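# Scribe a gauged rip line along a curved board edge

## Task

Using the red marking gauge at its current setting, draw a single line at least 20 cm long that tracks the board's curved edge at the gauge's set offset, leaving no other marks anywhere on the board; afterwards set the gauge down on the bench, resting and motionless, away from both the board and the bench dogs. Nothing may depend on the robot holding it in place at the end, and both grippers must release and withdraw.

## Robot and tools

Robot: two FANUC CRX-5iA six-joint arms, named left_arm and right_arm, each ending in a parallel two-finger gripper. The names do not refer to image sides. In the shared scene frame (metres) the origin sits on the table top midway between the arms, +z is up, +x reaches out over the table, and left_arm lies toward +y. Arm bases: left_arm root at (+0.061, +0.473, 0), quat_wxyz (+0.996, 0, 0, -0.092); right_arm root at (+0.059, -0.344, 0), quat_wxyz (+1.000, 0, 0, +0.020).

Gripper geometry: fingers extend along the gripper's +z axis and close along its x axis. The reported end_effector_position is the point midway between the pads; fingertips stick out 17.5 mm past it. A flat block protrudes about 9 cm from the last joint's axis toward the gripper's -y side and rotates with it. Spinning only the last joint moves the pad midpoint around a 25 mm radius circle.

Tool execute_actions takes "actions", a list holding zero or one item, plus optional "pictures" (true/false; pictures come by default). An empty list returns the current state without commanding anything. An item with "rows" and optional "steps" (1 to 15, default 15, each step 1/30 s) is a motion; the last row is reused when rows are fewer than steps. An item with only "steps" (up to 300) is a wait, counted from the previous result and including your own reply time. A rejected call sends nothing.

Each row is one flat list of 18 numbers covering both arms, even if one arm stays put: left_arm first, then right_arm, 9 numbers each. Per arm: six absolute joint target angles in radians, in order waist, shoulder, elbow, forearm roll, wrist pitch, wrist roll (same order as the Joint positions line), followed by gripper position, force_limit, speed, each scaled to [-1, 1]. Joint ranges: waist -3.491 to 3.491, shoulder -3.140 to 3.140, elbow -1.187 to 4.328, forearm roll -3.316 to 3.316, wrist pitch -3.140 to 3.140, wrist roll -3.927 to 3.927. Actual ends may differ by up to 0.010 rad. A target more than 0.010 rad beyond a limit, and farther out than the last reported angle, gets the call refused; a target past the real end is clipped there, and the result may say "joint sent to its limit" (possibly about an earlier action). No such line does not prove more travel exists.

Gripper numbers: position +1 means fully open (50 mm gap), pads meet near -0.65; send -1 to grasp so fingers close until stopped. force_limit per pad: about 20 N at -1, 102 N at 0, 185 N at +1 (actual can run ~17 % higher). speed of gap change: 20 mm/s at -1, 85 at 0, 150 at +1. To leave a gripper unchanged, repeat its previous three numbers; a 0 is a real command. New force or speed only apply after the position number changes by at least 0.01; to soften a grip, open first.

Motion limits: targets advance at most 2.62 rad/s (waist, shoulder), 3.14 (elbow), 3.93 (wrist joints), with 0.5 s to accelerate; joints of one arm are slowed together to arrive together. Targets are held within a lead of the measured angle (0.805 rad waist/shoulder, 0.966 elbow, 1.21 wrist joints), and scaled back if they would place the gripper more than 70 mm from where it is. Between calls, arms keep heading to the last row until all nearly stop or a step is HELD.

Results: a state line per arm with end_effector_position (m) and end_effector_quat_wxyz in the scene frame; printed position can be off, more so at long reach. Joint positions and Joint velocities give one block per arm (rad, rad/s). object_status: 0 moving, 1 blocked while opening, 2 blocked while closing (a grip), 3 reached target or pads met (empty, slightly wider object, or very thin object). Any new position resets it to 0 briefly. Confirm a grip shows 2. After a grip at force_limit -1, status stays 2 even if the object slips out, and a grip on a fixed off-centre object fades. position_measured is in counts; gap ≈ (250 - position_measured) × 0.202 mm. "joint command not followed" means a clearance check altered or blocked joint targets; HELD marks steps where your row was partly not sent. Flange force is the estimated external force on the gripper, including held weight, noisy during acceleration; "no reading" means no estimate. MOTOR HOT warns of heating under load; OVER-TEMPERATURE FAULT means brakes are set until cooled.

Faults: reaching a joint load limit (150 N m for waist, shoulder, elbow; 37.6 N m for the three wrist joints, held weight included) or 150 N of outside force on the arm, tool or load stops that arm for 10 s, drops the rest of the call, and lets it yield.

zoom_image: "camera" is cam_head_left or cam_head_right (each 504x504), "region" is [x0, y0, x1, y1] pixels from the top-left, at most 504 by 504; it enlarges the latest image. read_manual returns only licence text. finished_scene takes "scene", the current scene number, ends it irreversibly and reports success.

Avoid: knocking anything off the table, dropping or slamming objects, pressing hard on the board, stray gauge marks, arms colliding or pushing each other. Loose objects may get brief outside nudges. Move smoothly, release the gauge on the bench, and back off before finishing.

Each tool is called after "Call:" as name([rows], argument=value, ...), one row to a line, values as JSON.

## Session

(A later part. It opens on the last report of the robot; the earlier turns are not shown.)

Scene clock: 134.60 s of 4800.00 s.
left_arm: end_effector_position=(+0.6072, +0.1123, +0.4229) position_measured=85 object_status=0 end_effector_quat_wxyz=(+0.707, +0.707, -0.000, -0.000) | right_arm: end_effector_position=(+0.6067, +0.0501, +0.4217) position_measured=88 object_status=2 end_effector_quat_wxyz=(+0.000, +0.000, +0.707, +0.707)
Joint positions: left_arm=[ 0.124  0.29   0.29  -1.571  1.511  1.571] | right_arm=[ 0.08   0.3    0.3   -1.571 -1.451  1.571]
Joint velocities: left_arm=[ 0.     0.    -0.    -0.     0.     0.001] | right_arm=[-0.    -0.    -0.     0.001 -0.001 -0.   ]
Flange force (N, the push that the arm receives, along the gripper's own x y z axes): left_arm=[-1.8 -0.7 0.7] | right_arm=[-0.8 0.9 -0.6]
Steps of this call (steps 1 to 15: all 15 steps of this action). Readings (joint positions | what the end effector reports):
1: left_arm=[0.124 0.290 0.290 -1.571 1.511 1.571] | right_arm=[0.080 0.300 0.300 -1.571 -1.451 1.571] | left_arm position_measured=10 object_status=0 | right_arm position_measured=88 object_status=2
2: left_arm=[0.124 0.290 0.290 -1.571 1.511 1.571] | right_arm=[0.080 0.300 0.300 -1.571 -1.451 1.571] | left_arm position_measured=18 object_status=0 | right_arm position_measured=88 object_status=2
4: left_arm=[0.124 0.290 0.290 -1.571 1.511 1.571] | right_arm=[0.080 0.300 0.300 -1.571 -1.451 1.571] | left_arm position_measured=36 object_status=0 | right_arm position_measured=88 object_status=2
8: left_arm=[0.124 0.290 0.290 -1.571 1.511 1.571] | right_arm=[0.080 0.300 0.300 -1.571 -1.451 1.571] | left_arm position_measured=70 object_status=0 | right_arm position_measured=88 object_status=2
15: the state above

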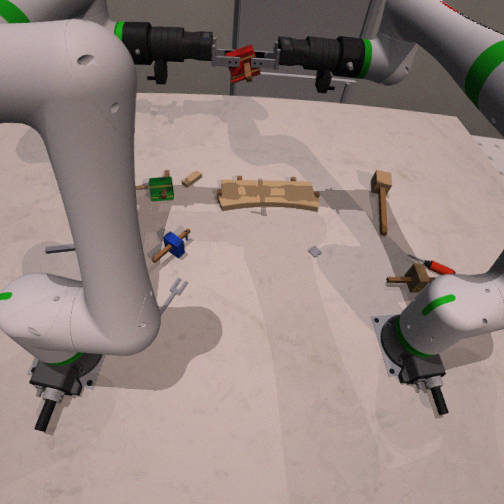

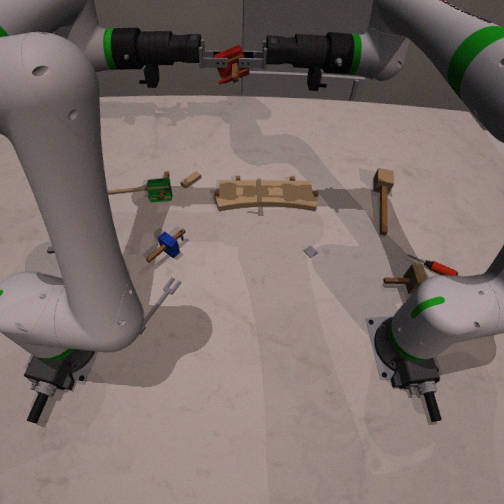

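Call:
execute_actions([
  {"rows":[[0.124,0.29,0.29,-1.5708,1.5108,1.5708,-1,-0.5,-0.5,0.08,0.3,0.3,-1.5708,-1.4508,1.5708,1,0,0]],"steps":10},
], pictures=false)

Call:
execute_actions([
  {"rows":[[0.124,0.29,0.29,-1.5708,1.5108,1.5708,-1,-0.5,-0.5,-0.7,0.3,0.3,-1.5708,-2.0,1.5708,1,0,0]]},
], pictures=false)

Call:
execute_actions([
  {"rows":[[0,0.2,0.2,0,-1.5,0,-1,-0.5,-0.5,-0.7,0.3,0.3,-1.5708,-2.0,1.5708,1,0,0]]},
], pictures=false)

Call:
execute_actions([
  {"steps":80},
], pictures=false)

Call:
execute_actions([
  {"rows":[[-0.616,0.3898,-0.0213,0,-1.5597,0,-1,-0.5,-0.5,-0.7,0.3,0.3,-1.5708,-2.0,1.5708,1,0,0]]},
], pictures=false)

Call:
execute_actions([
  {"steps":35},
])

Call:
zoom_image(camera="cam_head_right", region=[160,200,300,320])

Scene clock: 162.13 s of 4800.00 s.
left_arm: end_effector_position=(+0.6072, +0.1123, +0.4229) position_measured=85 object_status=2 end_effector_quat_wxyz=(+0.707, +0.707, -0.000, -0.000) | right_arm: end_effector_position=(+0.6067, +0.0500, +0.4217) position_measured=3 object_status=0 end_effector_quat_wxyz=(+0.000, +0.000, +0.707, +0.707)
Joint positions: left_arm=[ 0.124  0.29   0.29  -1.571  1.511  1.571] | right_arm=[ 0.08   0.3    0.3   -1.571 -1.451  1.571]
Joint velocities: left_arm=[-0.002  0.     0.001  0.    -0.001  0.001] | right_arm=[ 0.     0.     0.001  0.    -0.    -0.001]
Flange force (N, the push that the arm receives, along the gripper's own x y z axes): left_arm=[-5.7 -4.3 -6.1] | right_arm=[-3.8 4.6 -5.0]
Steps of this call (steps 1 to 15: the robot went on to your last target; steps 16 to 90: nothing new was sent; then 24.20 s passed at rest; steps 91 to 100: all 10 steps of this action). Readings (joint positions | what the end effector reports):
91: left_arm=[0.124 0.290 0.290 -1.571 1.511 1.571] | right_arm=[0.080 0.300 0.300 -1.571 -1.451 1.571] | left_arm position_measured=85 object_status=2 | right_arm position_measured=77 object_status=0
92: left_arm=[0.124 0.290 0.290 -1.571 1.511 1.571] | right_arm=[0.080 0.300 0.300 -1.571 -1.451 1.571] | left_arm position_measured=85 object_status=2 | right_arm position_measured=63 object_status=0
94: left_arm=[0.124 0.290 0.290 -1.571 1.511 1.571] | right_arm=[0.080 0.300 0.300 -1.571 -1.451 1.571] | left_arm position_measured=85 object_status=2 | right_arm position_measured=35 object_status=0
98: left_arm=[0.124 0.290 0.290 -1.571 1.511 1.571] | right_arm=[0.080 0.300 0.300 -1.571 -1.451 1.571] | left_arm position_measured=85 object_status=2 | right_arm position_measured=3 object_status=0
100: the state above

Scene clock: 162.63 s of 4800.00 s.
left_arm: end_effector_position=(+0.6072, +0.1123, +0.4229) position_measured=85 object_status=2 end_effector_quat_wxyz=(+0.707, +0.707, -0.000, -0.000) | right_arm: end_effector_position=(+0.6308, -0.1116, +0.4217) position_measured=3 object_status=3 end_effector_quat_wxyz=(+0.031, +0.031, +0.706, +0.706)
Joint positions: left_arm=[ 0.124  0.29   0.29  -1.571  1.511  1.571] | right_arm=[-0.212  0.3    0.3   -1.571 -1.656  1.571]
Joint velocities: left_arm=[-0.     0.001  0.001 -0.001  0.    -0.   ] | right_arm=[-0.7    0.     0.     0.    -0.488  0.001]
Flange force (N, the push that the arm receives, along the gripper's own x y z axes): left_arm=[-2.6 -1.9 0.6] | right_arm=[-5.2 1.6 -0.8]
Steps of this call (steps 1 to 15: all 15 steps of this action). Readings (joint positions | what the end effector reports):
1: left_arm=[0.124 0.290 0.290 -1.571 1.511 1.571] | right_arm=[0.079 0.300 0.300 -1.571 -1.451 1.571] | left_arm position_measured=85 object_status=2 | right_arm position_measured=3 object_status=0
2: left_arm=[0.124 0.290 0.290 -1.571 1.511 1.571] | right_arm=[0.075 0.300 0.300 -1.571 -1.454 1.571] | left_arm position_measured=85 object_status=2 | right_arm position_measured=3 object_status=0
4: left_arm=[0.124 0.290 0.290 -1.571 1.511 1.571] | right_arm=[0.049 0.300 0.300 -1.571 -1.473 1.571] | left_arm position_measured=85 object_status=2 | right_arm position_measured=3 object_status=3
8: left_arm=[0.124 0.290 0.290 -1.571 1.511 1.571] | right_arm=[-0.048 0.300 0.300 -1.571 -1.540 1.571] | left_arm position_measured=85 object_status=2 | right_arm position_measured=3 object_status=3
15: the state above

Scene clock: 163.13 s of 4800.00 s.
left_arm: end_effector_position=(+0.7182, +0.0819, +0.5534) position_measured=85 object_status=2 end_effector_quat_wxyz=(+0.783, +0.567, +0.053, +0.249) | right_arm: end_effector_position=(+0.5971, -0.3020, +0.4217) position_measured=3 object_status=3 end_effector_quat_wxyz=(+0.068, +0.068, +0.704, +0.704)
Joint positions: left_arm=[ 0.087  0.263  0.264 -1.168  1.108  1.168] | right_arm=[-0.573  0.3    0.3   -1.571 -1.91   1.571]
Joint velocities: left_arm=[-0.079 -0.056 -0.057  1.01  -1.011 -1.013] | right_arm=[-0.724 -0.001  0.    -0.    -0.506 -0.001]
Flange force (N, the push that the arm receives, along the gripper's own x y z axes): left_arm=[-8.9 -0.1 -4.4] | right_arm=[-4.7 1.4 -2.8]
Steps of this call (steps 1 to 15: all 15 steps of this action). Readings (joint positions | what the end effector reports):
1: left_arm=[0.124 0.290 0.290 -1.570 1.510 1.570] | right_arm=[-0.236 0.300 0.300 -1.571 -1.673 1.571] | left_arm position_measured=85 object_status=2 | right_arm position_measured=3 object_status=3
2: left_arm=[0.123 0.290 0.290 -1.563 1.503 1.563] | right_arm=[-0.260 0.300 0.300 -1.571 -1.690 1.571] | left_arm position_measured=85 object_status=2 | right_arm position_measured=3 object_status=3
4: left_arm=[0.119 0.287 0.287 -1.523 1.463 1.523] | right_arm=[-0.307 0.300 0.300 -1.571 -1.723 1.571] | left_arm position_measured=85 object_status=2 | right_arm position_measured=3 object_status=3
8: left_arm=[0.107 0.277 0.278 -1.396 1.336 1.396] | right_arm=[-0.403 0.300 0.300 -1.571 -1.791 1.571] | left_arm position_measured=85 object_status=2 | right_arm position_measured=3 object_status=3
15: the state above

Scene clock: 165.80 s of 4800.00 s.
left_arm: end_effector_position=(+0.5383, +0.2520, +0.2579) position_measured=85 object_status=2 end_effector_quat_wxyz=(+0.027, +0.769, +0.639, +0.023) | right_arm: end_effector_position=(+0.5698, -0.3625, +0.4217) position_measured=3 object_status=3 end_effector_quat_wxyz=(+0.082, +0.082, +0.702, +0.702)
Joint positions: left_arm=[ 0.   0.2  0.2 -0.  -1.5  0. ] | right_arm=[-0.7    0.3    0.3   -1.571 -2.     1.571]
Joint velocities: left_arm=[-0.    -0.001 -0.    -0.001 -0.    -0.   ] | right_arm=[-0. -0. -0. -0. -0. -0.]
Flange force (N, the push that the arm receives, along the gripper's own x y z axes): left_arm=[0.0 -3.3 3.6] | right_arm=[-3.0 1.9 -2.1]
Steps of this call (steps 1 to 80: the robot went on to your last target). Readings (joint positions | what the end effector reports):
1: left_arm=[0.085 0.262 0.262 -1.134 1.073 1.134] | right_arm=[-0.597 0.300 0.300 -1.571 -1.928 1.571] | left_arm position_measured=85 object_status=2 | right_arm position_measured=3 object_status=3
2: left_arm=[0.082 0.260 0.260 -1.099 1.038 1.099] | right_arm=[-0.621 0.300 0.300 -1.571 -1.944 1.571] | left_arm position_measured=85 object_status=2 | right_arm position_measured=3 object_status=3
4: left_arm=[0.077 0.256 0.256 -1.028 0.963 1.028] | right_arm=[-0.663 0.300 0.300 -1.571 -1.973 1.571] | left_arm position_measured=85 object_status=2 | right_arm position_measured=3 object_status=3
8: left_arm=[0.066 0.248 0.248 -0.887 0.796 0.887] | right_arm=[-0.698 0.300 0.300 -1.571 -1.999 1.571] | left_arm position_measured=85 object_status=2 | right_arm position_measured=3 object_status=3
80: the state above

Scene clock: 166.30 s of 4800.00 s.
left_arm: end_effector_position=(+0.4244, +0.1505, +0.1795) position_measured=85 object_status=2 end_effector_quat_wxyz=(-0.058, +0.846, +0.528, -0.036) | right_arm: end_effector_position=(+0.5698, -0.3625, +0.4217) position_measured=3 object_status=3 end_effector_quat_wxyz=(+0.082, +0.082, +0.702, +0.702)
Joint positions: left_arm=[-0.271  0.284  0.103  0.    -1.526 -0.   ] | right_arm=[-0.7    0.3    0.3   -1.571 -2.     1.571]
Joint velocities: left_arm=[-0.643  0.198 -0.231  0.001 -0.062 -0.   ] | right_arm=[-0.    -0.     0.     0.001 -0.001  0.001]
Flange force (N, the push that the arm receives, along the gripper's own x y z axes): left_arm=[-0.6 1.4 2.2] | right_arm=[-1.7 2.3 -2.0]
Steps of this call (steps 1 to 15: all 15 steps of this action). Readings (joint positions | what the end effector reports):
1: left_arm=[-0.001 0.200 0.200 -0.000 -1.500 -0.000] | right_arm=[-0.700 0.300 0.300 -1.571 -2.000 1.571] | left_arm position_measured=85 object_status=2 | right_arm position_measured=3 object_status=3
2: left_arm=[-0.005 0.202 0.198 -0.000 -1.500 -0.000] | right_arm=[-0.700 0.300 0.300 -1.571 -2.000 1.571] | left_arm position_measured=85 object_status=2 | right_arm position_measured=3 object_status=3
4: left_arm=[-0.032 0.211 0.189 -0.000 -1.503 -0.000] | right_arm=[-0.700 0.300 0.300 -1.571 -2.000 1.571] | left_arm position_measured=85 object_status=2 | right_arm position_measured=3 object_status=3
8: left_arm=[-0.121 0.238 0.157 0.000 -1.512 -0.000] | right_arm=[-0.700 0.300 0.300 -1.571 -2.000 1.571] | left_arm position_measured=85 object_status=2 | right_arm position_measured=3 object_status=3
15: the state above

Scene clock: 167.47 s of 4800.00 s.
left_arm: end_effector_position=(+0.2458, +0.0962, +0.1000) position_measured=85 object_status=2 end_effector_quat_wxyz=(-0.184, +0.908, +0.368, -0.075) | right_arm: end_effector_position=(+0.5698, -0.3625, +0.4217) position_measured=3 object_status=3 end_effector_quat_wxyz=(+0.082, +0.082, +0.702, +0.702)
Joint positions: left_arm=[-0.616  0.39  -0.021  0.    -1.56  -0.   ] | right_arm=[-0.7    0.3    0.3   -1.571 -2.     1.571]
Joint velocities: left_arm=[ 0.    -0.003  0.001 -0.    -0.     0.   ] | right_arm=[ 0.001 -0.     0.001  0.    -0.002 -0.   ]
Flange force (N, the push that the arm receives, along the gripper's own x y z axes): left_arm=[0.4 -1.4 2.6] | right_arm=[-1.9 1.8 -1.8]
Steps of this call (steps 1 to 35: the robot went on to your last target). Readings (joint positions | what the end effector reports):
1: left_arm=[-0.293 0.291 0.095 0.000 -1.528 -0.000] | right_arm=[-0.700 0.300 0.300 -1.571 -2.000 1.571] | left_arm position_measured=85 object_status=2 | right_arm position_measured=3 object_status=3
2: left_arm=[-0.315 0.297 0.087 0.000 -1.531 -0.000] | right_arm=[-0.700 0.300 0.300 -1.571 -2.000 1.571] | left_arm position_measured=85 object_status=2 | right_arm position_measured=3 object_status=3
4: left_arm=[-0.359 0.311 0.071 0.000 -1.535 -0.000] | right_arm=[-0.700 0.300 0.300 -1.571 -2.000 1.571] | left_arm position_measured=85 object_status=2 | right_arm position_measured=3 object_status=3
8: left_arm=[-0.448 0.338 0.039 0.000 -1.543 -0.000] | right_arm=[-0.700 0.300 0.300 -1.571 -2.000 1.571] | left_arm position_measured=85 object_status=2 | right_arm position_measured=3 object_status=3
35: the state above

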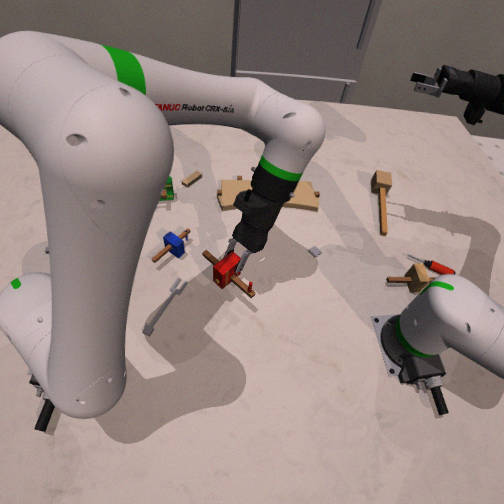

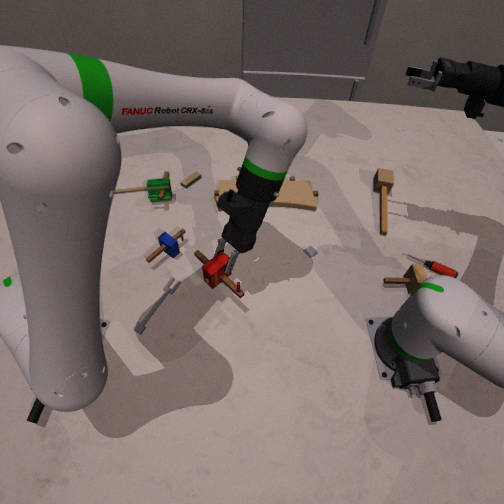

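Region (160, 200, 300, 320) of cam_head_right's 504x504 image, scaled by 3.600, with more detail than that image has; it fills the top 432 rows of this view, and the rest is white.

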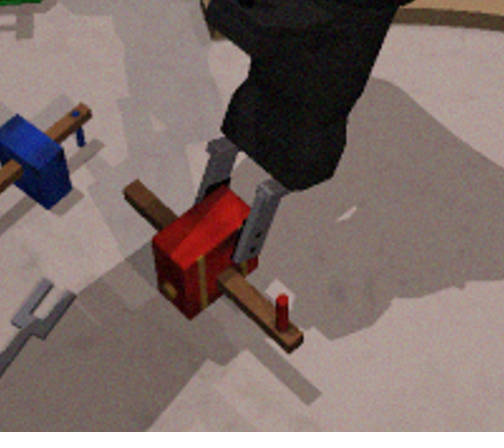

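Call:
execute_actions([
  {"rows":[[-0.616,0.4198,-0.0568,0,-1.494,0,-1,-0.5,-0.5,-0.7,0.3,0.3,-1.5708,-2.0,1.5708,1,0,0]]},
], pictures=false)

Call:
execute_actions([
  {"rows":[[-0.616,0.423,-0.06,0,-1.4876,0,-1,-0.5,-0.5,-0.7,0.3,0.3,-1.5708,-2.0,1.5708,1,0,0]],"steps":10},
], pictures=false)

Scene clock: 176.17 s of 4800.00 s.
left_arm: end_effector_position=(+0.2453, +0.0968, +0.0698) position_measured=85 object_status=2 end_effector_quat_wxyz=(-0.184, +0.908, +0.368, -0.075) | right_arm: end_effector_position=(+0.5698, -0.3625, +0.4217) position_measured=3 object_status=3 end_effector_quat_wxyz=(+0.082, +0.082, +0.702, +0.702)
Joint positions: left_arm=[-0.616  0.42  -0.057 -0.    -1.494 -0.   ] | right_arm=[-0.7    0.3    0.3   -1.571 -2.     1.571]
Joint velocities: left_arm=[ 0.     0.001 -0.     0.     0.001  0.   ] | right_arm=[ 0.001  0.     0.    -0.     0.     0.001]
Flange force (N, the push that the arm receives, along the gripper's own x y z axes): left_arm=[0.2 -0.8 2.5] | right_arm=[-1.0 1.9 -2.1]
Steps of this call (steps 1 to 15: the robot went on to your last target; steps 16 to 90: nothing new was sent; then 5.20 s passed at rest; steps 91 to 105: all 15 steps of this action). Readings (joint positions | what the end effector reports):
91: left_arm=[-0.616 0.390 -0.022 0.000 -1.559 -0.000] | right_arm=[-0.700 0.300 0.300 -1.571 -2.000 1.571] | left_arm position_measured=85 object_status=2 | right_arm position_measured=3 object_status=3
92: left_arm=[-0.616 0.393 -0.025 0.000 -1.552 -0.000] | right_arm=[-0.700 0.300 0.300 -1.571 -2.000 1.571] | left_arm position_measured=85 object_status=2 | right_arm position_measured=3 object_status=3
94: left_arm=[-0.616 0.408 -0.043 -0.000 -1.520 -0.000] | right_arm=[-0.700 0.300 0.300 -1.571 -2.000 1.571] | left_arm position_measured=85 object_status=2 | right_arm position_measured=3 object_status=3
98: left_arm=[-0.616 0.419 -0.056 -0.000 -1.496 -0.000] | right_arm=[-0.700 0.300 0.300 -1.571 -2.000 1.571] | left_arm position_measured=85 object_status=2 | right_arm position_measured=3 object_status=3
105: the state above

Scene clock: 176.50 s of 4800.00 s.
left_arm: end_effector_position=(+0.2452, +0.0968, +0.0668) position_measured=85 object_status=2 end_effector_quat_wxyz=(-0.184, +0.908, +0.368, -0.075) | right_arm: end_effector_position=(+0.5698, -0.3625, +0.4217) position_measured=3 object_status=3 end_effector_quat_wxyz=(+0.082, +0.082, +0.702, +0.702)
Joint positions: left_arm=[-0.616  0.423 -0.06   0.    -1.488 -0.   ] | right_arm=[-0.7    0.3    0.3   -1.571 -2.     1.571]
Joint velocities: left_arm=[ 0.001 -0.    -0.    -0.     0.001  0.001] | right_arm=[-0.    -0.     0.     0.    -0.     0.001]
Flange force (N, the push that the arm receives, along the gripper's own x y z axes): left_arm=[0.0 -2.6 3.6] | right_arm=[-0.6 1.5 -1.8]
Steps of this call (steps 1 to 10: all 10 steps of this action). Readings (joint positions | what the end effector reports):
1: left_arm=[-0.616 0.420 -0.057 -0.000 -1.493 -0.000] | right_arm=[-0.700 0.300 0.300 -1.571 -2.000 1.571] | left_arm position_measured=85 object_status=2 | right_arm position_measured=3 object_status=3
2: left_arm=[-0.616 0.421 -0.058 -0.000 -1.491 -0.000] | right_arm=[-0.700 0.300 0.300 -1.571 -2.000 1.571] | left_arm position_measured=85 object_status=2 | right_arm position_measured=3 object_status=3
4: left_arm=[-0.616 0.422 -0.059 -0.000 -1.489 -0.000] | right_arm=[-0.700 0.300 0.300 -1.571 -2.000 1.571] | left_arm position_measured=85 object_status=2 | right_arm position_measured=3 object_status=3
8: left_arm=[-0.616 0.423 -0.060 -0.000 -1.488 -0.000] | right_arm=[-0.700 0.300 0.300 -1.571 -2.000 1.571] | left_arm position_measured=85 object_status=2 | right_arm position_measured=3 object_status=3
10: the state above

Call:
execute_actions([
  {"rows":[[-0.616,0.4273,-0.0643,0,-1.4791,0,-1,-0.5,-0.5,-0.7,0.3,0.3,-1.5708,-2.0,1.5708,1,0,0]],"steps":10},
], pictures=false)

Call:
execute_actions([
  {"rows":[[-0.616,0.4305,-0.0675,0,-1.4727,0,-1,-0.5,-0.5,-0.7,0.3,0.3,-1.5708,-2.0,1.5708,1,0,0]],"steps":10},
], pictures=false)

Scene clock: 182.97 s of 4800.00 s.
left_arm: end_effector_position=(+0.2451, +0.0969, +0.0628) position_measured=85 object_status=2 end_effector_quat_wxyz=(-0.184, +0.908, +0.368, -0.075) | right_arm: end_effector_position=(+0.5698, -0.3625, +0.4217) position_measured=3 object_status=3 end_effector_quat_wxyz=(+0.082, +0.082, +0.702, +0.702)
Joint positions: left_arm=[-0.616  0.427 -0.064  0.    -1.479 -0.   ] | right_arm=[-0.7    0.3    0.3   -1.571 -2.     1.571]
Joint velocities: left_arm=[ 0.001  0.001  0.     0.001  0.001 -0.001] | right_arm=[-0.    -0.    -0.     0.001 -0.    -0.   ]
Flange force (N, the push that the arm receives, along the gripper's own x y z axes): left_arm=[0.4 -4.2 4.3] | right_arm=[-1.2 1.9 -2.0]
Steps of this call (steps 1 to 15: the robot went on to your last target; steps 16 to 90: nothing new was sent; then 3.13 s passed at rest; steps 91 to 100: all 10 steps of this action). Readings (joint positions | what the end effector reports):
91: left_arm=[-0.616 0.423 -0.060 0.000 -1.487 -0.000] | right_arm=[-0.700 0.300 0.300 -1.571 -2.000 1.571] | left_arm position_measured=85 object_status=2 | right_arm position_measured=3 object_status=3
92: left_arm=[-0.616 0.425 -0.062 0.000 -1.484 -0.000] | right_arm=[-0.700 0.300 0.300 -1.571 -2.000 1.571] | left_arm position_measured=85 object_status=2 | right_arm position_measured=3 object_status=3
94: left_arm=[-0.616 0.426 -0.063 0.000 -1.481 -0.000] | right_arm=[-0.700 0.300 0.300 -1.571 -2.000 1.571] | left_arm position_measured=85 object_status=2 | right_arm position_measured=3 object_status=3
98: left_arm=[-0.616 0.427 -0.064 0.000 -1.479 -0.000] | right_arm=[-0.700 0.300 0.300 -1.571 -2.000 1.571] | left_arm position_measured=85 object_status=2 | right_arm position_measured=3 object_status=3
100: the state above

Scene clock: 183.30 s of 4800.00 s.
left_arm: end_effector_position=(+0.2451, +0.0970, +0.0599) position_measured=85 object_status=2 end_effector_quat_wxyz=(-0.184, +0.908, +0.368, -0.075) | right_arm: end_effector_position=(+0.5698, -0.3625, +0.4217) position_measured=3 object_status=3 end_effector_quat_wxyz=(+0.082, +0.082, +0.702, +0.702)
Joint positions: left_arm=[-0.616  0.43  -0.067  0.    -1.473 -0.   ] | right_arm=[-0.7    0.3    0.3   -1.571 -2.     1.571]
Joint velocities: left_arm=[ 0.001  0.001 -0.001 -0.     0.001 -0.002] | right_arm=[-0.     0.    -0.    -0.    -0.001 -0.   ]
Flange force (N, the push that the arm receives, along the gripper's own x y z axes): left_arm=[-0.7 -1.2 2.3] | right_arm=[-1.3 1.6 -2.0]
Steps of this call (steps 1 to 10: all 10 steps of this action). Readings (joint positions | what the end effector reports):
1: left_arm=[-0.616 0.428 -0.065 0.000 -1.479 -0.000] | right_arm=[-0.700 0.300 0.300 -1.571 -2.000 1.571] | left_arm position_measured=85 object_status=2 | right_arm position_measured=3 object_status=3
2: left_arm=[-0.616 0.428 -0.065 0.000 -1.477 -0.000] | right_arm=[-0.700 0.300 0.300 -1.571 -2.000 1.571] | left_arm position_measured=85 object_status=2 | right_arm position_measured=3 object_status=3
4: left_arm=[-0.616 0.430 -0.067 0.000 -1.474 -0.000] | right_arm=[-0.700 0.300 0.300 -1.571 -2.000 1.571] | left_arm position_measured=85 object_status=2 | right_arm position_measured=3 object_status=3
8: left_arm=[-0.616 0.430 -0.067 0.000 -1.473 -0.000] | right_arm=[-0.700 0.300 0.300 -1.571 -2.000 1.571] | left_arm position_measured=85 object_status=2 | right_arm position_measured=3 object_status=3
10: the state above

Call:
execute_actions([
  {"rows":[[-0.616,0.4337,-0.0707,0,-1.4663,0,-1,-0.5,-0.5,-0.7,0.3,0.3,-1.5708,-2.0,1.5708,1,0,0]],"steps":10},
], pictures=false)

Call:
execute_actions([
  {"rows":[[-0.616,0.4337,-0.0707,0,-1.4663,0,0.8,-0.5,-0.5,-0.7,0.3,0.3,-1.5708,-2.0,1.5708,1,0,0]],"steps":10},
], pictures=false)

Call:
execute_actions([
  {"rows":[[-0.616,0.0404,-0.4345,0,-1.0959,0,0.8,-0.5,-0.5,-0.7,0.3,0.3,-1.5708,-2.0,1.5708,1,0,0]]},
], pictures=false)

Call:
execute_actions([
  {"steps":10},
])

Call:
zoom_image(camera="cam_head_right", region=[170,220,270,320])

Scene clock: 196.23 s of 4800.00 s.
left_arm: end_effector_position=(+0.2450, +0.0971, +0.0569) position_measured=85 object_status=2 end_effector_quat_wxyz=(-0.184, +0.908, +0.368, -0.075) | right_arm: end_effector_position=(+0.5698, -0.3625, +0.4217) position_measured=3 object_status=3 end_effector_quat_wxyz=(+0.082, +0.082, +0.702, +0.702)
Joint positions: left_arm=[-0.616  0.434 -0.071 -0.    -1.466 -0.   ] | right_arm=[-0.7    0.3    0.3   -1.571 -2.     1.571]
Joint velocities: left_arm=[-0.     0.001 -0.001  0.     0.001 -0.001] | right_arm=[-0.     0.     0.     0.     0.001  0.002]
Flange force (N, the push that the arm receives, along the gripper's own x y z axes): left_arm=[-1.2 1.5 1.2] | right_arm=[-0.8 2.3 -1.1]
Steps of this call (steps 1 to 15: the robot went on to your last target; steps 16 to 90: nothing new was sent; then 9.60 s passed at rest; steps 91 to 100: all 10 steps of this action). Readings (joint positions | what the end effector reports):
91: left_arm=[-0.616 0.431 -0.068 -0.000 -1.472 -0.000] | right_arm=[-0.700 0.300 0.300 -1.571 -2.000 1.571] | left_arm position_measured=85 object_status=2 | right_arm position_measured=3 object_status=3
92: left_arm=[-0.616 0.432 -0.069 -0.000 -1.470 -0.000] | right_arm=[-0.700 0.300 0.300 -1.571 -2.000 1.571] | left_arm position_measured=85 object_status=2 | right_arm position_measured=3 object_status=3
94: left_arm=[-0.616 0.433 -0.070 -0.000 -1.468 -0.000] | right_arm=[-0.700 0.300 0.300 -1.571 -2.000 1.571] | left_arm position_measured=85 object_status=2 | right_arm position_measured=3 object_status=3
98: left_arm=[-0.616 0.434 -0.071 -0.000 -1.466 -0.000] | right_arm=[-0.700 0.300 0.300 -1.571 -2.000 1.571] | left_arm position_measured=85 object_status=2 | right_arm position_measured=3 object_status=3
100: the state above

Scene clock: 196.57 s of 4800.00 s.
left_arm: end_effector_position=(+0.2450, +0.0971, +0.0568) position_measured=32 object_status=0 end_effector_quat_wxyz=(-0.184, +0.908, +0.368, -0.075) | right_arm: end_effector_position=(+0.5698, -0.3625, +0.4217) position_measured=3 object_status=3 end_effector_quat_wxyz=(+0.082, +0.082, +0.702, +0.702)
Joint positions: left_arm=[-0.616  0.434 -0.071 -0.    -1.466 -0.   ] | right_arm=[-0.7    0.3    0.3   -1.571 -2.     1.571]
Joint velocities: left_arm=[-0.     0.001 -0.001 -0.    -0.     0.002] | right_arm=[ 0.     0.    -0.    -0.001  0.     0.   ]
Flange force (N, the push that the arm receives, along the gripper's own x y z axes): left_arm=[-0.6 -1.3 2.1] | right_arm=[-2.3 2.2 -1.3]
Steps of this call (steps 1 to 10: all 10 steps of this action). Readings (joint positions | what the end effector reports):
1: left_arm=[-0.616 0.434 -0.071 -0.000 -1.466 -0.000] | right_arm=[-0.700 0.300 0.300 -1.571 -2.000 1.571] | left_arm position_measured=78 object_status=0 | right_arm position_measured=3 object_status=3
2: left_arm=[-0.616 0.434 -0.071 -0.000 -1.466 -0.000] | right_arm=[-0.700 0.300 0.300 -1.571 -2.000 1.571] | left_arm position_measured=69 object_status=0 | right_arm position_measured=3 object_status=3
4: left_arm=[-0.616 0.434 -0.071 -0.000 -1.466 -0.000] | right_arm=[-0.700 0.300 0.300 -1.571 -2.000 1.571] | left_arm position_measured=52 object_status=0 | right_arm position_measured=3 object_status=3
8: left_arm=[-0.616 0.434 -0.071 -0.000 -1.466 -0.000] | right_arm=[-0.700 0.300 0.300 -1.571 -2.000 1.571] | left_arm position_measured=32 object_status=0 | right_arm position_measured=3 object_status=3
10: the state above

Scene clock: 197.07 s of 4800.00 s.
left_arm: end_effector_position=(+0.2289, +0.1137, +0.0698) position_measured=32 object_status=3 end_effector_quat_wxyz=(-0.007, +0.927, +0.376, -0.003) | right_arm: end_effector_position=(+0.5698, -0.3625, +0.4217) position_measured=3 object_status=3 end_effector_quat_wxyz=(+0.082, +0.082, +0.702, +0.702)
Joint positions: left_arm=[-0.616  0.055 -0.42  -0.    -1.11  -0.   ] | right_arm=[-0.7    0.3    0.3   -1.571 -2.     1.571]
Joint velocities: left_arm=[ 0.    -0.381 -0.352 -0.001  0.357 -0.001] | right_arm=[-0.001 -0.     0.001  0.001  0.001 -0.   ]
Flange force (N, the push that the arm receives, along the gripper's own x y z axes): left_arm=[2.7 -28.6 -6.5] | right_arm=[-1.2 1.5 -1.6]
Steps of this call (steps 1 to 15: all 15 steps of this action). Readings (joint positions | what the end effector reports):
1: left_arm=[-0.616 0.433 -0.071 -0.000 -1.466 -0.000] | right_arm=[-0.700 0.300 0.300 -1.571 -2.000 1.571] | left_arm position_measured=32 object_status=0 | right_arm position_measured=3 object_status=3
2: left_arm=[-0.616 0.429 -0.076 -0.000 -1.461 -0.000] | right_arm=[-0.700 0.300 0.300 -1.571 -2.000 1.571] | left_arm position_measured=32 object_status=0 | right_arm position_measured=3 object_status=3
4: left_arm=[-0.616 0.402 -0.100 -0.000 -1.436 -0.000] | right_arm=[-0.700 0.300 0.300 -1.571 -2.000 1.571] | left_arm position_measured=32 object_status=3 | right_arm position_measured=3 object_status=3
8: left_arm=[-0.616 0.279 -0.214 -0.000 -1.320 -0.000] | right_arm=[-0.700 0.300 0.300 -1.571 -2.000 1.571] | left_arm position_measured=32 object_status=3 | right_arm position_measured=3 object_status=3
15: the state above

Scene clock: 197.40 s of 4800.00 s.
left_arm: end_effector_position=(+0.2283, +0.1143, +0.0700) position_measured=32 object_status=3 end_effector_quat_wxyz=(-0.000, +0.927, +0.376, +0.000) | right_arm: end_effector_position=(+0.5698, -0.3625, +0.4217) position_measured=3 object_status=3 end_effector_quat_wxyz=(+0.082, +0.082, +0.702, +0.702)
Joint positions: left_arm=[-0.616  0.04  -0.434 -0.    -1.096 -0.   ] | right_arm=[-0.7    0.3    0.3   -1.571 -2.     1.571]
Joint velocities: left_arm=[-0.001 -0.002  0.    -0.     0.     0.001] | right_arm=[-0.     0.    -0.     0.    -0.001 -0.002]
Flange force (N, the push that the arm receives, along the gripper's own x y z axes): left_arm=[0.2 -2.8 0.5] | right_arm=[-1.9 2.3 -2.2]
Steps of this call (steps 1 to 10: the robot went on to your last target). Readings (joint positions | what the end effector reports):
1: left_arm=[-0.616 0.046 -0.430 -0.000 -1.101 -0.000] | right_arm=[-0.700 0.300 0.300 -1.571 -2.000 1.571] | left_arm position_measured=32 object_status=3 | right_arm position_measured=3 object_status=3
2: left_arm=[-0.616 0.041 -0.434 -0.000 -1.097 -0.000] | right_arm=[-0.700 0.300 0.300 -1.571 -2.000 1.571] | left_arm position_measured=32 object_status=3 | right_arm position_measured=3 object_status=3
4: left_arm=[-0.616 0.041 -0.434 -0.000 -1.096 -0.000] | right_arm=[-0.700 0.300 0.300 -1.571 -2.000 1.571] | left_arm position_measured=32 object_status=3 | right_arm position_measured=3 object_status=3
8: left_arm=[-0.616 0.041 -0.434 -0.000 -1.096 -0.000] | right_arm=[-0.700 0.300 0.300 -1.571 -2.000 1.571] | left_arm position_measured=32 object_status=3 | right_arm position_measured=3 object_status=3
10: the state above

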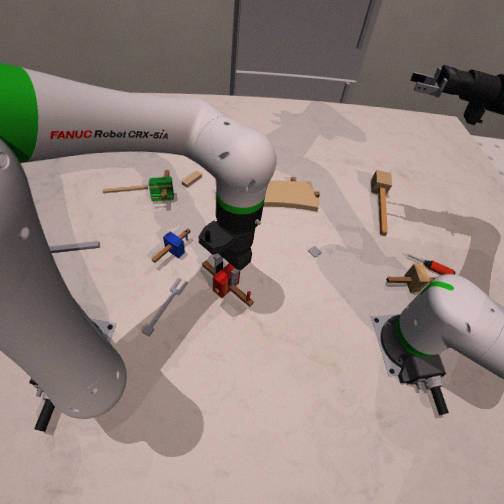

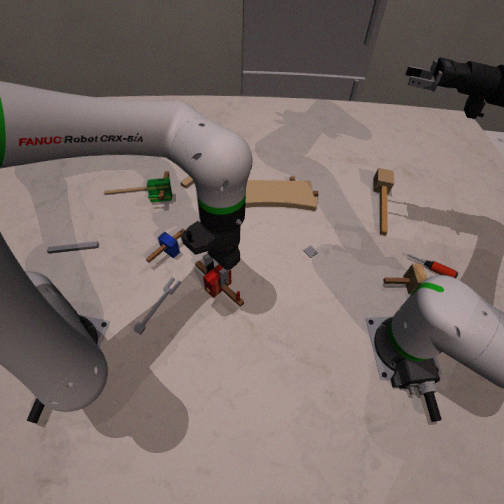

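Region (170, 220, 270, 320) of cam_head_right's 504x504 image, scaled by 5.040, with more detail than that image has.

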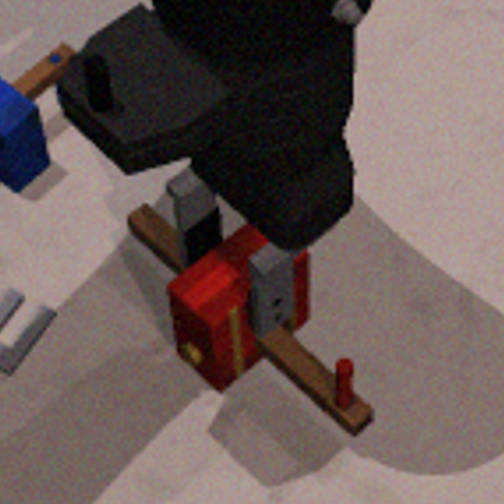

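Call:
execute_actions([
  {"rows":[[-0.616,0.0489,-0.444,0,-1.0779,0,0.8,-0.5,-0.5,-0.7,0.3,0.3,-1.5708,-2.0,1.5708,1,0,0]],"steps":8},
], pictures=false)

Call:
execute_actions([
  {"rows":[[-0.616,0.0489,-0.444,0,-1.0779,0,-1,-0.2,0,-0.7,0.3,0.3,-1.5708,-2.0,1.5708,1,0,0]]},
], pictures=false)

Call:
execute_actions([
  {"rows":[[-0.616,-0.03,-0.33,0,-1.27,0.3,-1,-0.2,0,-0.7,0.3,0.3,-1.5708,-2.0,1.5708,1,0,0]],"steps":12},
], pictures=false)

Call:
execute_actions([
  {"rows":[[-0.2943,0.312,0.003,0,-1.262,2.2421,-1,-0.2,0,-0.7,0.3,0.3,-1.5708,-2.0,1.5708,1,0,0]]},
], pictures=false)

Call:
execute_actions([
  {"steps":30},
], pictures=false)

Call:
execute_actions([
  {"rows":[[-0.2943,0.3493,-0.0474,0,-1.1741,2.2421,-1,-0.2,0,-0.7,0.3,0.3,-1.5708,-2.0,1.5708,1,0,0]]},
])

Call:
zoom_image(camera="cam_head_right", region=[200,160,290,250])

Scene clock: 238.43 s of 4800.00 s.
left_arm: end_effector_position=(+0.2281, +0.1144, +0.0633) position_measured=32 object_status=3 end_effector_quat_wxyz=(+0.000, +0.927, +0.376, -0.000) | right_arm: end_effector_position=(+0.5698, -0.3625, +0.4217) position_measured=3 object_status=3 end_effector_quat_wxyz=(+0.082, +0.082, +0.702, +0.702)
Joint positions: left_arm=[-0.616  0.049 -0.444  0.    -1.078 -0.   ] | right_arm=[-0.7    0.3    0.3   -1.571 -2.     1.571]
Joint velocities: left_arm=[-0.002  0.005 -0.004  0.     0.008 -0.   ] | right_arm=[-0.     0.    -0.001  0.002 -0.    -0.   ]
Flange force (N, the push that the arm receives, along the gripper's own x y z axes): left_arm=[-0.5 -5.6 1.8] | right_arm=[-3.5 2.3 -3.0]
Steps of this call (steps 1 to 30: the robot went on to your last target; steps 31 to 90: nothing new was sent; then 37.77 s passed at rest; steps 91 to 98: all 8 steps of this action). Readings (joint positions | what the end effector reports):
91: left_arm=[-0.616 0.041 -0.435 0.000 -1.095 -0.000] | right_arm=[-0.700 0.300 0.300 -1.571 -2.000 1.571] | left_arm position_measured=32 object_status=3 | right_arm position_measured=3 object_status=3
92: left_arm=[-0.616 0.043 -0.437 0.000 -1.090 -0.000] | right_arm=[-0.700 0.300 0.300 -1.571 -2.000 1.571] | left_arm position_measured=32 object_status=3 | right_arm position_measured=3 object_status=3
94: left_arm=[-0.616 0.047 -0.442 0.000 -1.082 -0.000] | right_arm=[-0.700 0.300 0.300 -1.571 -2.000 1.571] | left_arm position_measured=32 object_status=3 | right_arm position_measured=3 object_status=3
98: the state above

Scene clock: 238.93 s of 4800.00 s.
left_arm: end_effector_position=(+0.2281, +0.1144, +0.0631) position_measured=86 object_status=2 end_effector_quat_wxyz=(+0.000, +0.927, +0.376, -0.000) | right_arm: end_effector_position=(+0.5698, -0.3625, +0.4217) position_measured=3 object_status=3 end_effector_quat_wxyz=(+0.082, +0.082, +0.702, +0.702)
Joint positions: left_arm=[-0.616  0.049 -0.444  0.    -1.078 -0.   ] | right_arm=[-0.7    0.3    0.3   -1.571 -2.     1.571]
Joint velocities: left_arm=[-0.001 -0.002  0.001  0.     0.     0.001] | right_arm=[-0.     0.     0.001 -0.     0.001 -0.001]
Flange force (N, the push that the arm receives, along the gripper's own x y z axes): left_arm=[-2.2 -4.3 0.0] | right_arm=[-1.8 2.3 -2.2]
Steps of this call (steps 1 to 15: all 15 steps of this action). Readings (joint positions | what the end effector reports):
1: left_arm=[-0.616 0.049 -0.444 0.000 -1.078 -0.000] | right_arm=[-0.700 0.300 0.300 -1.571 -2.000 1.571] | left_arm position_measured=43 object_status=0 | right_arm position_measured=3 object_status=3
2: left_arm=[-0.616 0.049 -0.444 0.000 -1.078 -0.000] | right_arm=[-0.700 0.300 0.300 -1.571 -2.000 1.571] | left_arm position_measured=57 object_status=0 | right_arm position_measured=3 object_status=3
4: left_arm=[-0.616 0.049 -0.444 0.000 -1.078 -0.000] | right_arm=[-0.700 0.300 0.300 -1.571 -2.000 1.571] | left_arm position_measured=85 object_status=0 | right_arm position_measured=3 object_status=3
8: left_arm=[-0.616 0.049 -0.444 0.000 -1.078 -0.000] | right_arm=[-0.700 0.300 0.300 -1.571 -2.000 1.571] | left_arm position_measured=86 object_status=0 | right_arm position_measured=3 object_status=3
15: the state above

Scene clock: 239.33 s of 4800.00 s.
left_arm: end_effector_position=(+0.2238, +0.1085, +0.1386) position_measured=86 object_status=2 end_effector_quat_wxyz=(+0.001, +0.861, +0.508, +0.000) | right_arm: end_effector_position=(+0.5698, -0.3625, +0.4217) position_measured=3 object_status=3 end_effector_quat_wxyz=(+0.082, +0.082, +0.702, +0.702)
Joint positions: left_arm=[-0.616 -0.029 -0.332 -0.    -1.267  0.295] | right_arm=[-0.7    0.3    0.3   -1.571 -2.     1.571]
Joint velocities: left_arm=[ 0.001 -0.05   0.069  0.003 -0.119  0.181] | right_arm=[-0.     0.    -0.     0.    -0.    -0.001]
Flange force (N, the push that the arm receives, along the gripper's own x y z axes): left_arm=[4.0 -8.4 -13.4] | right_arm=[-2.0 2.6 -2.7]
Steps of this call (steps 1 to 12: all 12 steps of this action). Readings (joint positions | what the end effector reports):
1: left_arm=[-0.616 0.049 -0.444 0.000 -1.078 0.000] | right_arm=[-0.700 0.300 0.300 -1.571 -2.000 1.571] | left_arm position_measured=86 object_status=2 | right_arm position_measured=3 object_status=3
2: left_arm=[-0.616 0.048 -0.442 -0.000 -1.082 0.008] | right_arm=[-0.700 0.300 0.300 -1.571 -2.000 1.571] | left_arm position_measured=86 object_status=2 | right_arm position_measured=3 object_status=3
4: left_arm=[-0.616 0.038 -0.427 -0.000 -1.107 0.048] | right_arm=[-0.700 0.300 0.300 -1.571 -2.000 1.571] | left_arm position_measured=86 object_status=2 | right_arm position_measured=3 object_status=3
8: left_arm=[-0.616 -0.005 -0.365 -0.000 -1.210 0.209] | right_arm=[-0.700 0.300 0.300 -1.571 -2.000 1.571] | left_arm position_measured=86 object_status=2 | right_arm position_measured=3 object_status=3
12: the state above

Scene clock: 239.83 s of 4800.00 s.
left_arm: end_effector_position=(+0.3306, +0.0803, +0.1347) position_measured=86 object_status=2 end_effector_quat_wxyz=(+0.001, +0.572, +0.820, -0.000) | right_arm: end_effector_position=(+0.5698, -0.3625, +0.4217) position_measured=3 object_status=3 end_effector_quat_wxyz=(+0.082, +0.082, +0.702, +0.702)
Joint positions: left_arm=[-0.463  0.134 -0.17  -0.    -1.266  1.   ] | right_arm=[-0.7    0.3    0.3   -1.571 -2.     1.571]
Joint velocities: left_arm=[ 0.34   0.357  0.348 -0.     0.007  2.084] | right_arm=[ 0.     0.    -0.001 -0.     0.     0.001]
Flange force (N, the push that the arm receives, along the gripper's own x y z axes): left_arm=[-1.7 0.3 3.0] | right_arm=[-0.9 1.4 -1.3]
Steps of this call (steps 1 to 15: all 15 steps of this action). Readings (joint positions | what the end effector reports):
1: left_arm=[-0.616 -0.030 -0.330 -0.000 -1.269 0.300] | right_arm=[-0.700 0.300 0.300 -1.571 -2.000 1.571] | left_arm position_measured=86 object_status=2 | right_arm position_measured=3 object_status=3
2: left_arm=[-0.614 -0.028 -0.328 -0.000 -1.269 0.308] | right_arm=[-0.700 0.300 0.300 -1.571 -2.000 1.571] | left_arm position_measured=86 object_status=2 | right_arm position_measured=3 object_status=3
4: left_arm=[-0.603 -0.016 -0.316 -0.000 -1.269 0.351] | right_arm=[-0.700 0.300 0.300 -1.571 -2.000 1.571] | left_arm position_measured=86 object_status=2 | right_arm position_measured=3 object_status=3
8: left_arm=[-0.555 0.036 -0.265 -0.000 -1.267 0.540] | right_arm=[-0.700 0.300 0.300 -1.571 -2.000 1.571] | left_arm position_measured=86 object_status=2 | right_arm position_measured=3 object_status=3
15: the state above

Scene clock: 240.83 s of 4800.00 s.
left_arm: end_effector_position=(+0.4812, +0.0867, +0.1164) position_measured=86 object_status=2 end_effector_quat_wxyz=(-0.000, -0.096, +0.995, +0.000) | right_arm: end_effector_position=(+0.5698, -0.3625, +0.4217) position_measured=3 object_status=3 end_effector_quat_wxyz=(+0.082, +0.082, +0.702, +0.702)
Joint positions: left_arm=[-0.294  0.312  0.003  0.    -1.262  2.242] | right_arm=[-0.7    0.3    0.3   -1.571 -2.     1.571]
Joint velocities: left_arm=[-0.001  0.003  0.001  0.     0.    -0.001] | right_arm=[-0.001 -0.    -0.    -0.     0.     0.   ]
Flange force (N, the push that the arm receives, along the gripper's own x y z axes): left_arm=[3.8 4.4 2.7] | right_arm=[-2.8 2.3 -2.0]
Steps of this call (steps 1 to 30: the robot went on to your last target). Readings (joint positions | what the end effector reports):
1: left_arm=[-0.451 0.146 -0.159 -0.000 -1.265 1.072] | right_arm=[-0.700 0.300 0.300 -1.571 -2.000 1.571] | left_arm position_measured=86 object_status=2 | right_arm position_measured=3 object_status=3
2: left_arm=[-0.441 0.157 -0.147 -0.000 -1.265 1.146] | right_arm=[-0.700 0.300 0.300 -1.571 -2.000 1.571] | left_arm position_measured=86 object_status=2 | right_arm position_measured=3 object_status=3
4: left_arm=[-0.420 0.179 -0.126 -0.000 -1.265 1.296] | right_arm=[-0.700 0.300 0.300 -1.571 -2.000 1.571] | left_arm position_measured=86 object_status=2 | right_arm position_measured=3 object_status=3
8: left_arm=[-0.380 0.222 -0.085 -0.000 -1.264 1.598] | right_arm=[-0.700 0.300 0.300 -1.571 -2.000 1.571] | left_arm position_measured=86 object_status=2 | right_arm position_measured=3 object_status=3
30: the state above

Scene clock: 241.33 s of 4800.00 s.
left_arm: end_effector_position=(+0.4826, +0.0860, +0.0762) position_measured=86 object_status=2 end_effector_quat_wxyz=(+0.000, -0.096, +0.995, -0.000) | right_arm: end_effector_position=(+0.5698, -0.3625, +0.4217) position_measured=3 object_status=3 end_effector_quat_wxyz=(+0.082, +0.082, +0.702, +0.702)
Joint positions: left_arm=[-0.294  0.349 -0.047  0.    -1.174  2.242] | right_arm=[-0.7    0.3    0.3   -1.571 -2.     1.571]
Joint velocities: left_arm=[ 0.001  0.001 -0.001 -0.003  0.001 -0.001] | right_arm=[ 0.     0.    -0.001 -0.     0.001 -0.001]
Flange force (N, the push that the arm receives, along the gripper's own x y z axes): left_arm=[4.6 4.6 2.2] | right_arm=[-2.3 3.0 -2.5]
Steps of this call (steps 1 to 15: all 15 steps of this action). Readings (joint positions | what the end effector reports):
1: left_arm=[-0.294 0.312 0.003 0.000 -1.261 2.242] | right_arm=[-0.700 0.300 0.300 -1.571 -2.000 1.571] | left_arm position_measured=86 object_status=2 | right_arm position_measured=3 object_status=3
2: left_arm=[-0.294 0.315 -0.001 0.000 -1.254 2.242] | right_arm=[-0.700 0.300 0.300 -1.571 -2.000 1.571] | left_arm position_measured=86 object_status=2 | right_arm position_measured=3 object_status=3
4: left_arm=[-0.294 0.331 -0.023 0.000 -1.217 2.242] | right_arm=[-0.700 0.300 0.300 -1.571 -2.000 1.571] | left_arm position_measured=86 object_status=2 | right_arm position_measured=3 object_status=3
8: left_arm=[-0.294 0.348 -0.046 0.000 -1.177 2.242] | right_arm=[-0.700 0.300 0.300 -1.571 -2.000 1.571] | left_arm position_measured=86 object_status=2 | right_arm position_measured=3 object_status=3
15: the state above

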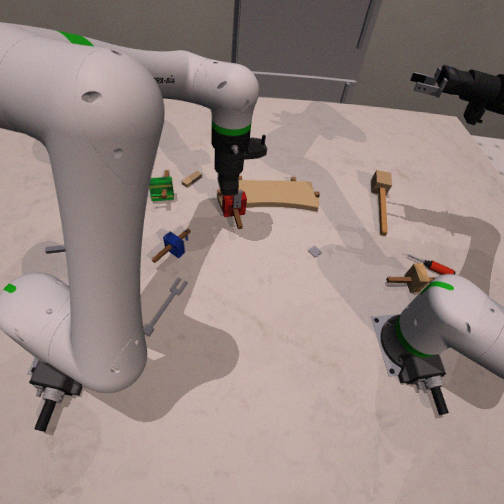

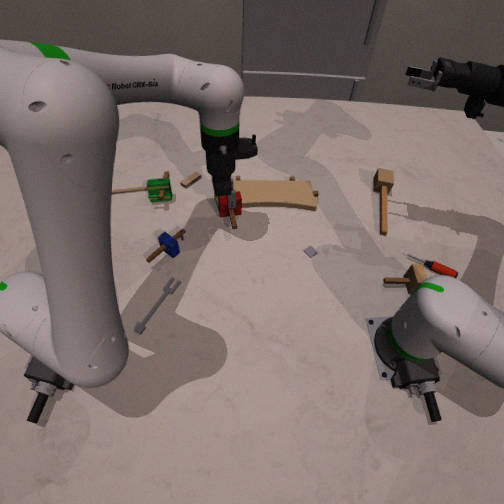

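Region (200, 160, 290, 250) of cam_head_right's 504x504 image, scaled by 5.600, with more detail than that image has.

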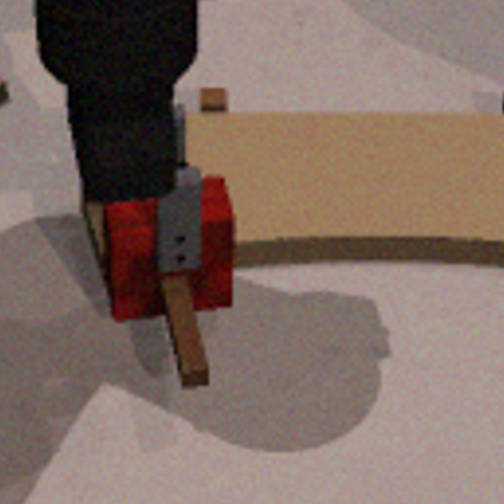

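Call:
execute_actions([
  {"rows":[[-0.2918,0.3546,-0.0404,0,-1.1758,2.2396,-1,-0.2,0,-0.7,0.3,0.3,-1.5708,-2.0,1.5708,1,0,0]],"steps":12},
], pictures=false)

Call:
execute_actions([
  {"rows":[[-0.2901,0.3581,-0.0357,0,-1.177,2.2379,-1,-0.2,0,-0.7,0.3,0.3,-1.5708,-2.0,1.5708,1,0,0]],"steps":12},
], pictures=false)

Scene clock: 249.43 s of 4800.00 s.
left_arm: end_effector_position=(+0.4855, +0.0860, +0.0760) position_measured=86 object_status=2 end_effector_quat_wxyz=(-0.000, -0.096, +0.995, +0.000) | right_arm: end_effector_position=(+0.5698, -0.3625, +0.4217) position_measured=3 object_status=3 end_effector_quat_wxyz=(+0.082, +0.082, +0.702, +0.702)
Joint positions: left_arm=[-0.292  0.355 -0.04  -0.    -1.176  2.24 ] | right_arm=[-0.7    0.3    0.3   -1.571 -2.     1.571]
Joint velocities: left_arm=[ 0.     0.002  0.001  0.    -0.    -0.   ] | right_arm=[ 0.     0.    -0.    -0.001 -0.001 -0.   ]
Flange force (N, the push that the arm receives, along the gripper's own x y z axes): left_arm=[3.8 2.4 3.3] | right_arm=[-2.2 1.6 -2.5]
Steps of this call (steps 1 to 15: the robot went on to your last target; steps 16 to 90: nothing new was sent; then 4.70 s passed at rest; steps 91 to 102: all 12 steps of this action). Readings (joint positions | what the end effector reports):
91: left_arm=[-0.294 0.350 -0.047 -0.000 -1.174 2.242] | right_arm=[-0.700 0.300 0.300 -1.571 -2.000 1.571] | left_arm position_measured=86 object_status=2 | right_arm position_measured=3 object_status=3
92: left_arm=[-0.294 0.351 -0.045 -0.000 -1.174 2.242] | right_arm=[-0.700 0.300 0.300 -1.571 -2.000 1.571] | left_arm position_measured=86 object_status=2 | right_arm position_measured=3 object_status=3
94: left_arm=[-0.293 0.353 -0.042 -0.000 -1.175 2.240] | right_arm=[-0.700 0.300 0.300 -1.571 -2.000 1.571] | left_arm position_measured=86 object_status=2 | right_arm position_measured=3 object_status=3
98: left_arm=[-0.292 0.354 -0.041 -0.000 -1.176 2.240] | right_arm=[-0.700 0.300 0.300 -1.571 -2.000 1.571] | left_arm position_measured=86 object_status=2 | right_arm position_measured=3 object_status=3
102: the state above

Scene clock: 249.83 s of 4800.00 s.
left_arm: end_effector_position=(+0.4875, +0.0860, +0.0760) position_measured=86 object_status=2 end_effector_quat_wxyz=(+0.000, -0.096, +0.995, +0.000) | right_arm: end_effector_position=(+0.5698, -0.3625, +0.4217) position_measured=3 object_status=3 end_effector_quat_wxyz=(+0.082, +0.082, +0.702, +0.702)
Joint positions: left_arm=[-0.29   0.358 -0.036 -0.    -1.177  2.238] | right_arm=[-0.7    0.3    0.3   -1.571 -2.     1.571]
Joint velocities: left_arm=[-0.001 -0.002  0.     0.001 -0.     0.001] | right_arm=[ 0.    -0.     0.001  0.    -0.    -0.001]
Flange force (N, the push that the arm receives, along the gripper's own x y z axes): left_arm=[2.3 2.0 2.8] | right_arm=[-1.7 2.0 -2.7]
Steps of this call (steps 1 to 12: all 12 steps of this action). Readings (joint positions | what the end effector reports):
1: left_arm=[-0.292 0.355 -0.040 -0.000 -1.176 2.239] | right_arm=[-0.700 0.300 0.300 -1.571 -2.000 1.571] | left_arm position_measured=86 object_status=2 | right_arm position_measured=3 object_status=3
2: left_arm=[-0.291 0.356 -0.039 -0.000 -1.176 2.239] | right_arm=[-0.700 0.300 0.300 -1.571 -2.000 1.571] | left_arm position_measured=86 object_status=2 | right_arm position_measured=3 object_status=3
4: left_arm=[-0.290 0.357 -0.037 -0.000 -1.177 2.238] | right_arm=[-0.700 0.300 0.300 -1.571 -2.000 1.571] | left_arm position_measured=86 object_status=2 | right_arm position_measured=3 object_status=3
8: left_arm=[-0.290 0.358 -0.036 -0.000 -1.177 2.238] | right_arm=[-0.700 0.300 0.300 -1.571 -2.000 1.571] | left_arm position_measured=86 object_status=2 | right_arm position_measured=3 object_status=3
12: the state above

Call:
execute_actions([
  {"rows":[[-0.2884,0.3616,-0.031,0,-1.1782,2.2362,-1,-0.2,0,-0.7,0.3,0.3,-1.5708,-2.0,1.5708,1,0,0]],"steps":12},
], pictures=false)

Call:
execute_actions([
  {"rows":[[-0.2867,0.3651,-0.0263,0,-1.1794,2.2345,-1,-0.2,0,-0.7,0.3,0.3,-1.5708,-2.0,1.5708,1,0,0]],"steps":12},
], pictures=false)

Scene clock: 257.20 s of 4800.00 s.
left_arm: end_effector_position=(+0.4894, +0.0861, +0.0759) position_measured=86 object_status=2 end_effector_quat_wxyz=(-0.000, -0.096, +0.995, +0.000) | right_arm: end_effector_position=(+0.5698, -0.3625, +0.4217) position_measured=3 object_status=3 end_effector_quat_wxyz=(+0.082, +0.082, +0.702, +0.702)
Joint positions: left_arm=[-0.288  0.362 -0.031  0.    -1.178  2.236] | right_arm=[-0.7    0.3    0.3   -1.571 -2.     1.571]
Joint velocities: left_arm=[ 0.001  0.     0.001 -0.001  0.    -0.002] | right_arm=[ 0.    -0.    -0.    -0.    -0.001 -0.001]
Flange force (N, the push that the arm receives, along the gripper's own x y z axes): left_arm=[35.2 3.7 -8.9] | right_arm=[0.1 1.6 -1.1]
Steps of this call (steps 1 to 15: the robot went on to your last target; steps 16 to 90: nothing new was sent; then 3.97 s passed at rest; steps 91 to 102: all 12 steps of this action). Readings (joint positions | what the end effector reports):
91: left_arm=[-0.290 0.358 -0.035 -0.000 -1.177 2.238] | right_arm=[-0.700 0.300 0.300 -1.571 -2.000 1.571] | left_arm position_measured=86 object_status=2 | right_arm position_measured=3 object_status=3
92: left_arm=[-0.289 0.359 -0.034 -0.000 -1.178 2.237] | right_arm=[-0.700 0.300 0.300 -1.571 -2.000 1.571] | left_arm position_measured=86 object_status=2 | right_arm position_measured=3 object_status=3
94: left_arm=[-0.289 0.361 -0.032 -0.000 -1.178 2.237] | right_arm=[-0.700 0.300 0.300 -1.571 -2.000 1.571] | left_arm position_measured=86 object_status=2 | right_arm position_measured=3 object_status=3
98: left_arm=[-0.289 0.361 -0.031 0.000 -1.178 2.236] | right_arm=[-0.700 0.300 0.300 -1.571 -2.000 1.571] | left_arm position_measured=86 object_status=2 | right_arm position_measured=3 object_status=3
102: the state above

Scene clock: 257.60 s of 4800.00 s.
left_arm: end_effector_position=(+0.4914, +0.0860, +0.0760) position_measured=86 object_status=2 end_effector_quat_wxyz=(-0.000, -0.096, +0.995, -0.000) | right_arm: end_effector_position=(+0.5698, -0.3625, +0.4217) position_measured=3 object_status=3 end_effector_quat_wxyz=(+0.082, +0.082, +0.702, +0.702)
Joint positions: left_arm=[-0.287  0.365 -0.026  0.    -1.18   2.235] | right_arm=[-0.7    0.3    0.3   -1.571 -2.     1.571]
Joint velocities: left_arm=[ 0.001  0.     0.     0.002 -0.    -0.001] | right_arm=[-0.    -0.     0.     0.    -0.001 -0.001]
Flange force (N, the push that the arm receives, along the gripper's own x y z axes): left_arm=[65.3 2.8 -18.4] | right_arm=[-2.2 1.9 -2.5]
Steps of this call (steps 1 to 12: all 12 steps of this action). Readings (joint positions | what the end effector reports):
1: left_arm=[-0.288 0.362 -0.031 0.000 -1.178 2.236] | right_arm=[-0.700 0.300 0.300 -1.571 -2.000 1.571] | left_arm position_measured=86 object_status=2 | right_arm position_measured=3 object_status=3
2: left_arm=[-0.288 0.363 -0.029 0.000 -1.179 2.236] | right_arm=[-0.700 0.300 0.300 -1.571 -2.000 1.571] | left_arm position_measured=86 object_status=2 | right_arm position_measured=3 object_status=3
4: left_arm=[-0.287 0.364 -0.028 0.000 -1.179 2.235] | right_arm=[-0.700 0.300 0.300 -1.571 -2.000 1.571] | left_arm position_measured=86 object_status=2 | right_arm position_measured=3 object_status=3
8: left_arm=[-0.287 0.365 -0.027 0.000 -1.180 2.235] | right_arm=[-0.700 0.300 0.300 -1.571 -2.000 1.571] | left_arm position_measured=86 object_status=2 | right_arm position_measured=3 object_status=3
12: the state above


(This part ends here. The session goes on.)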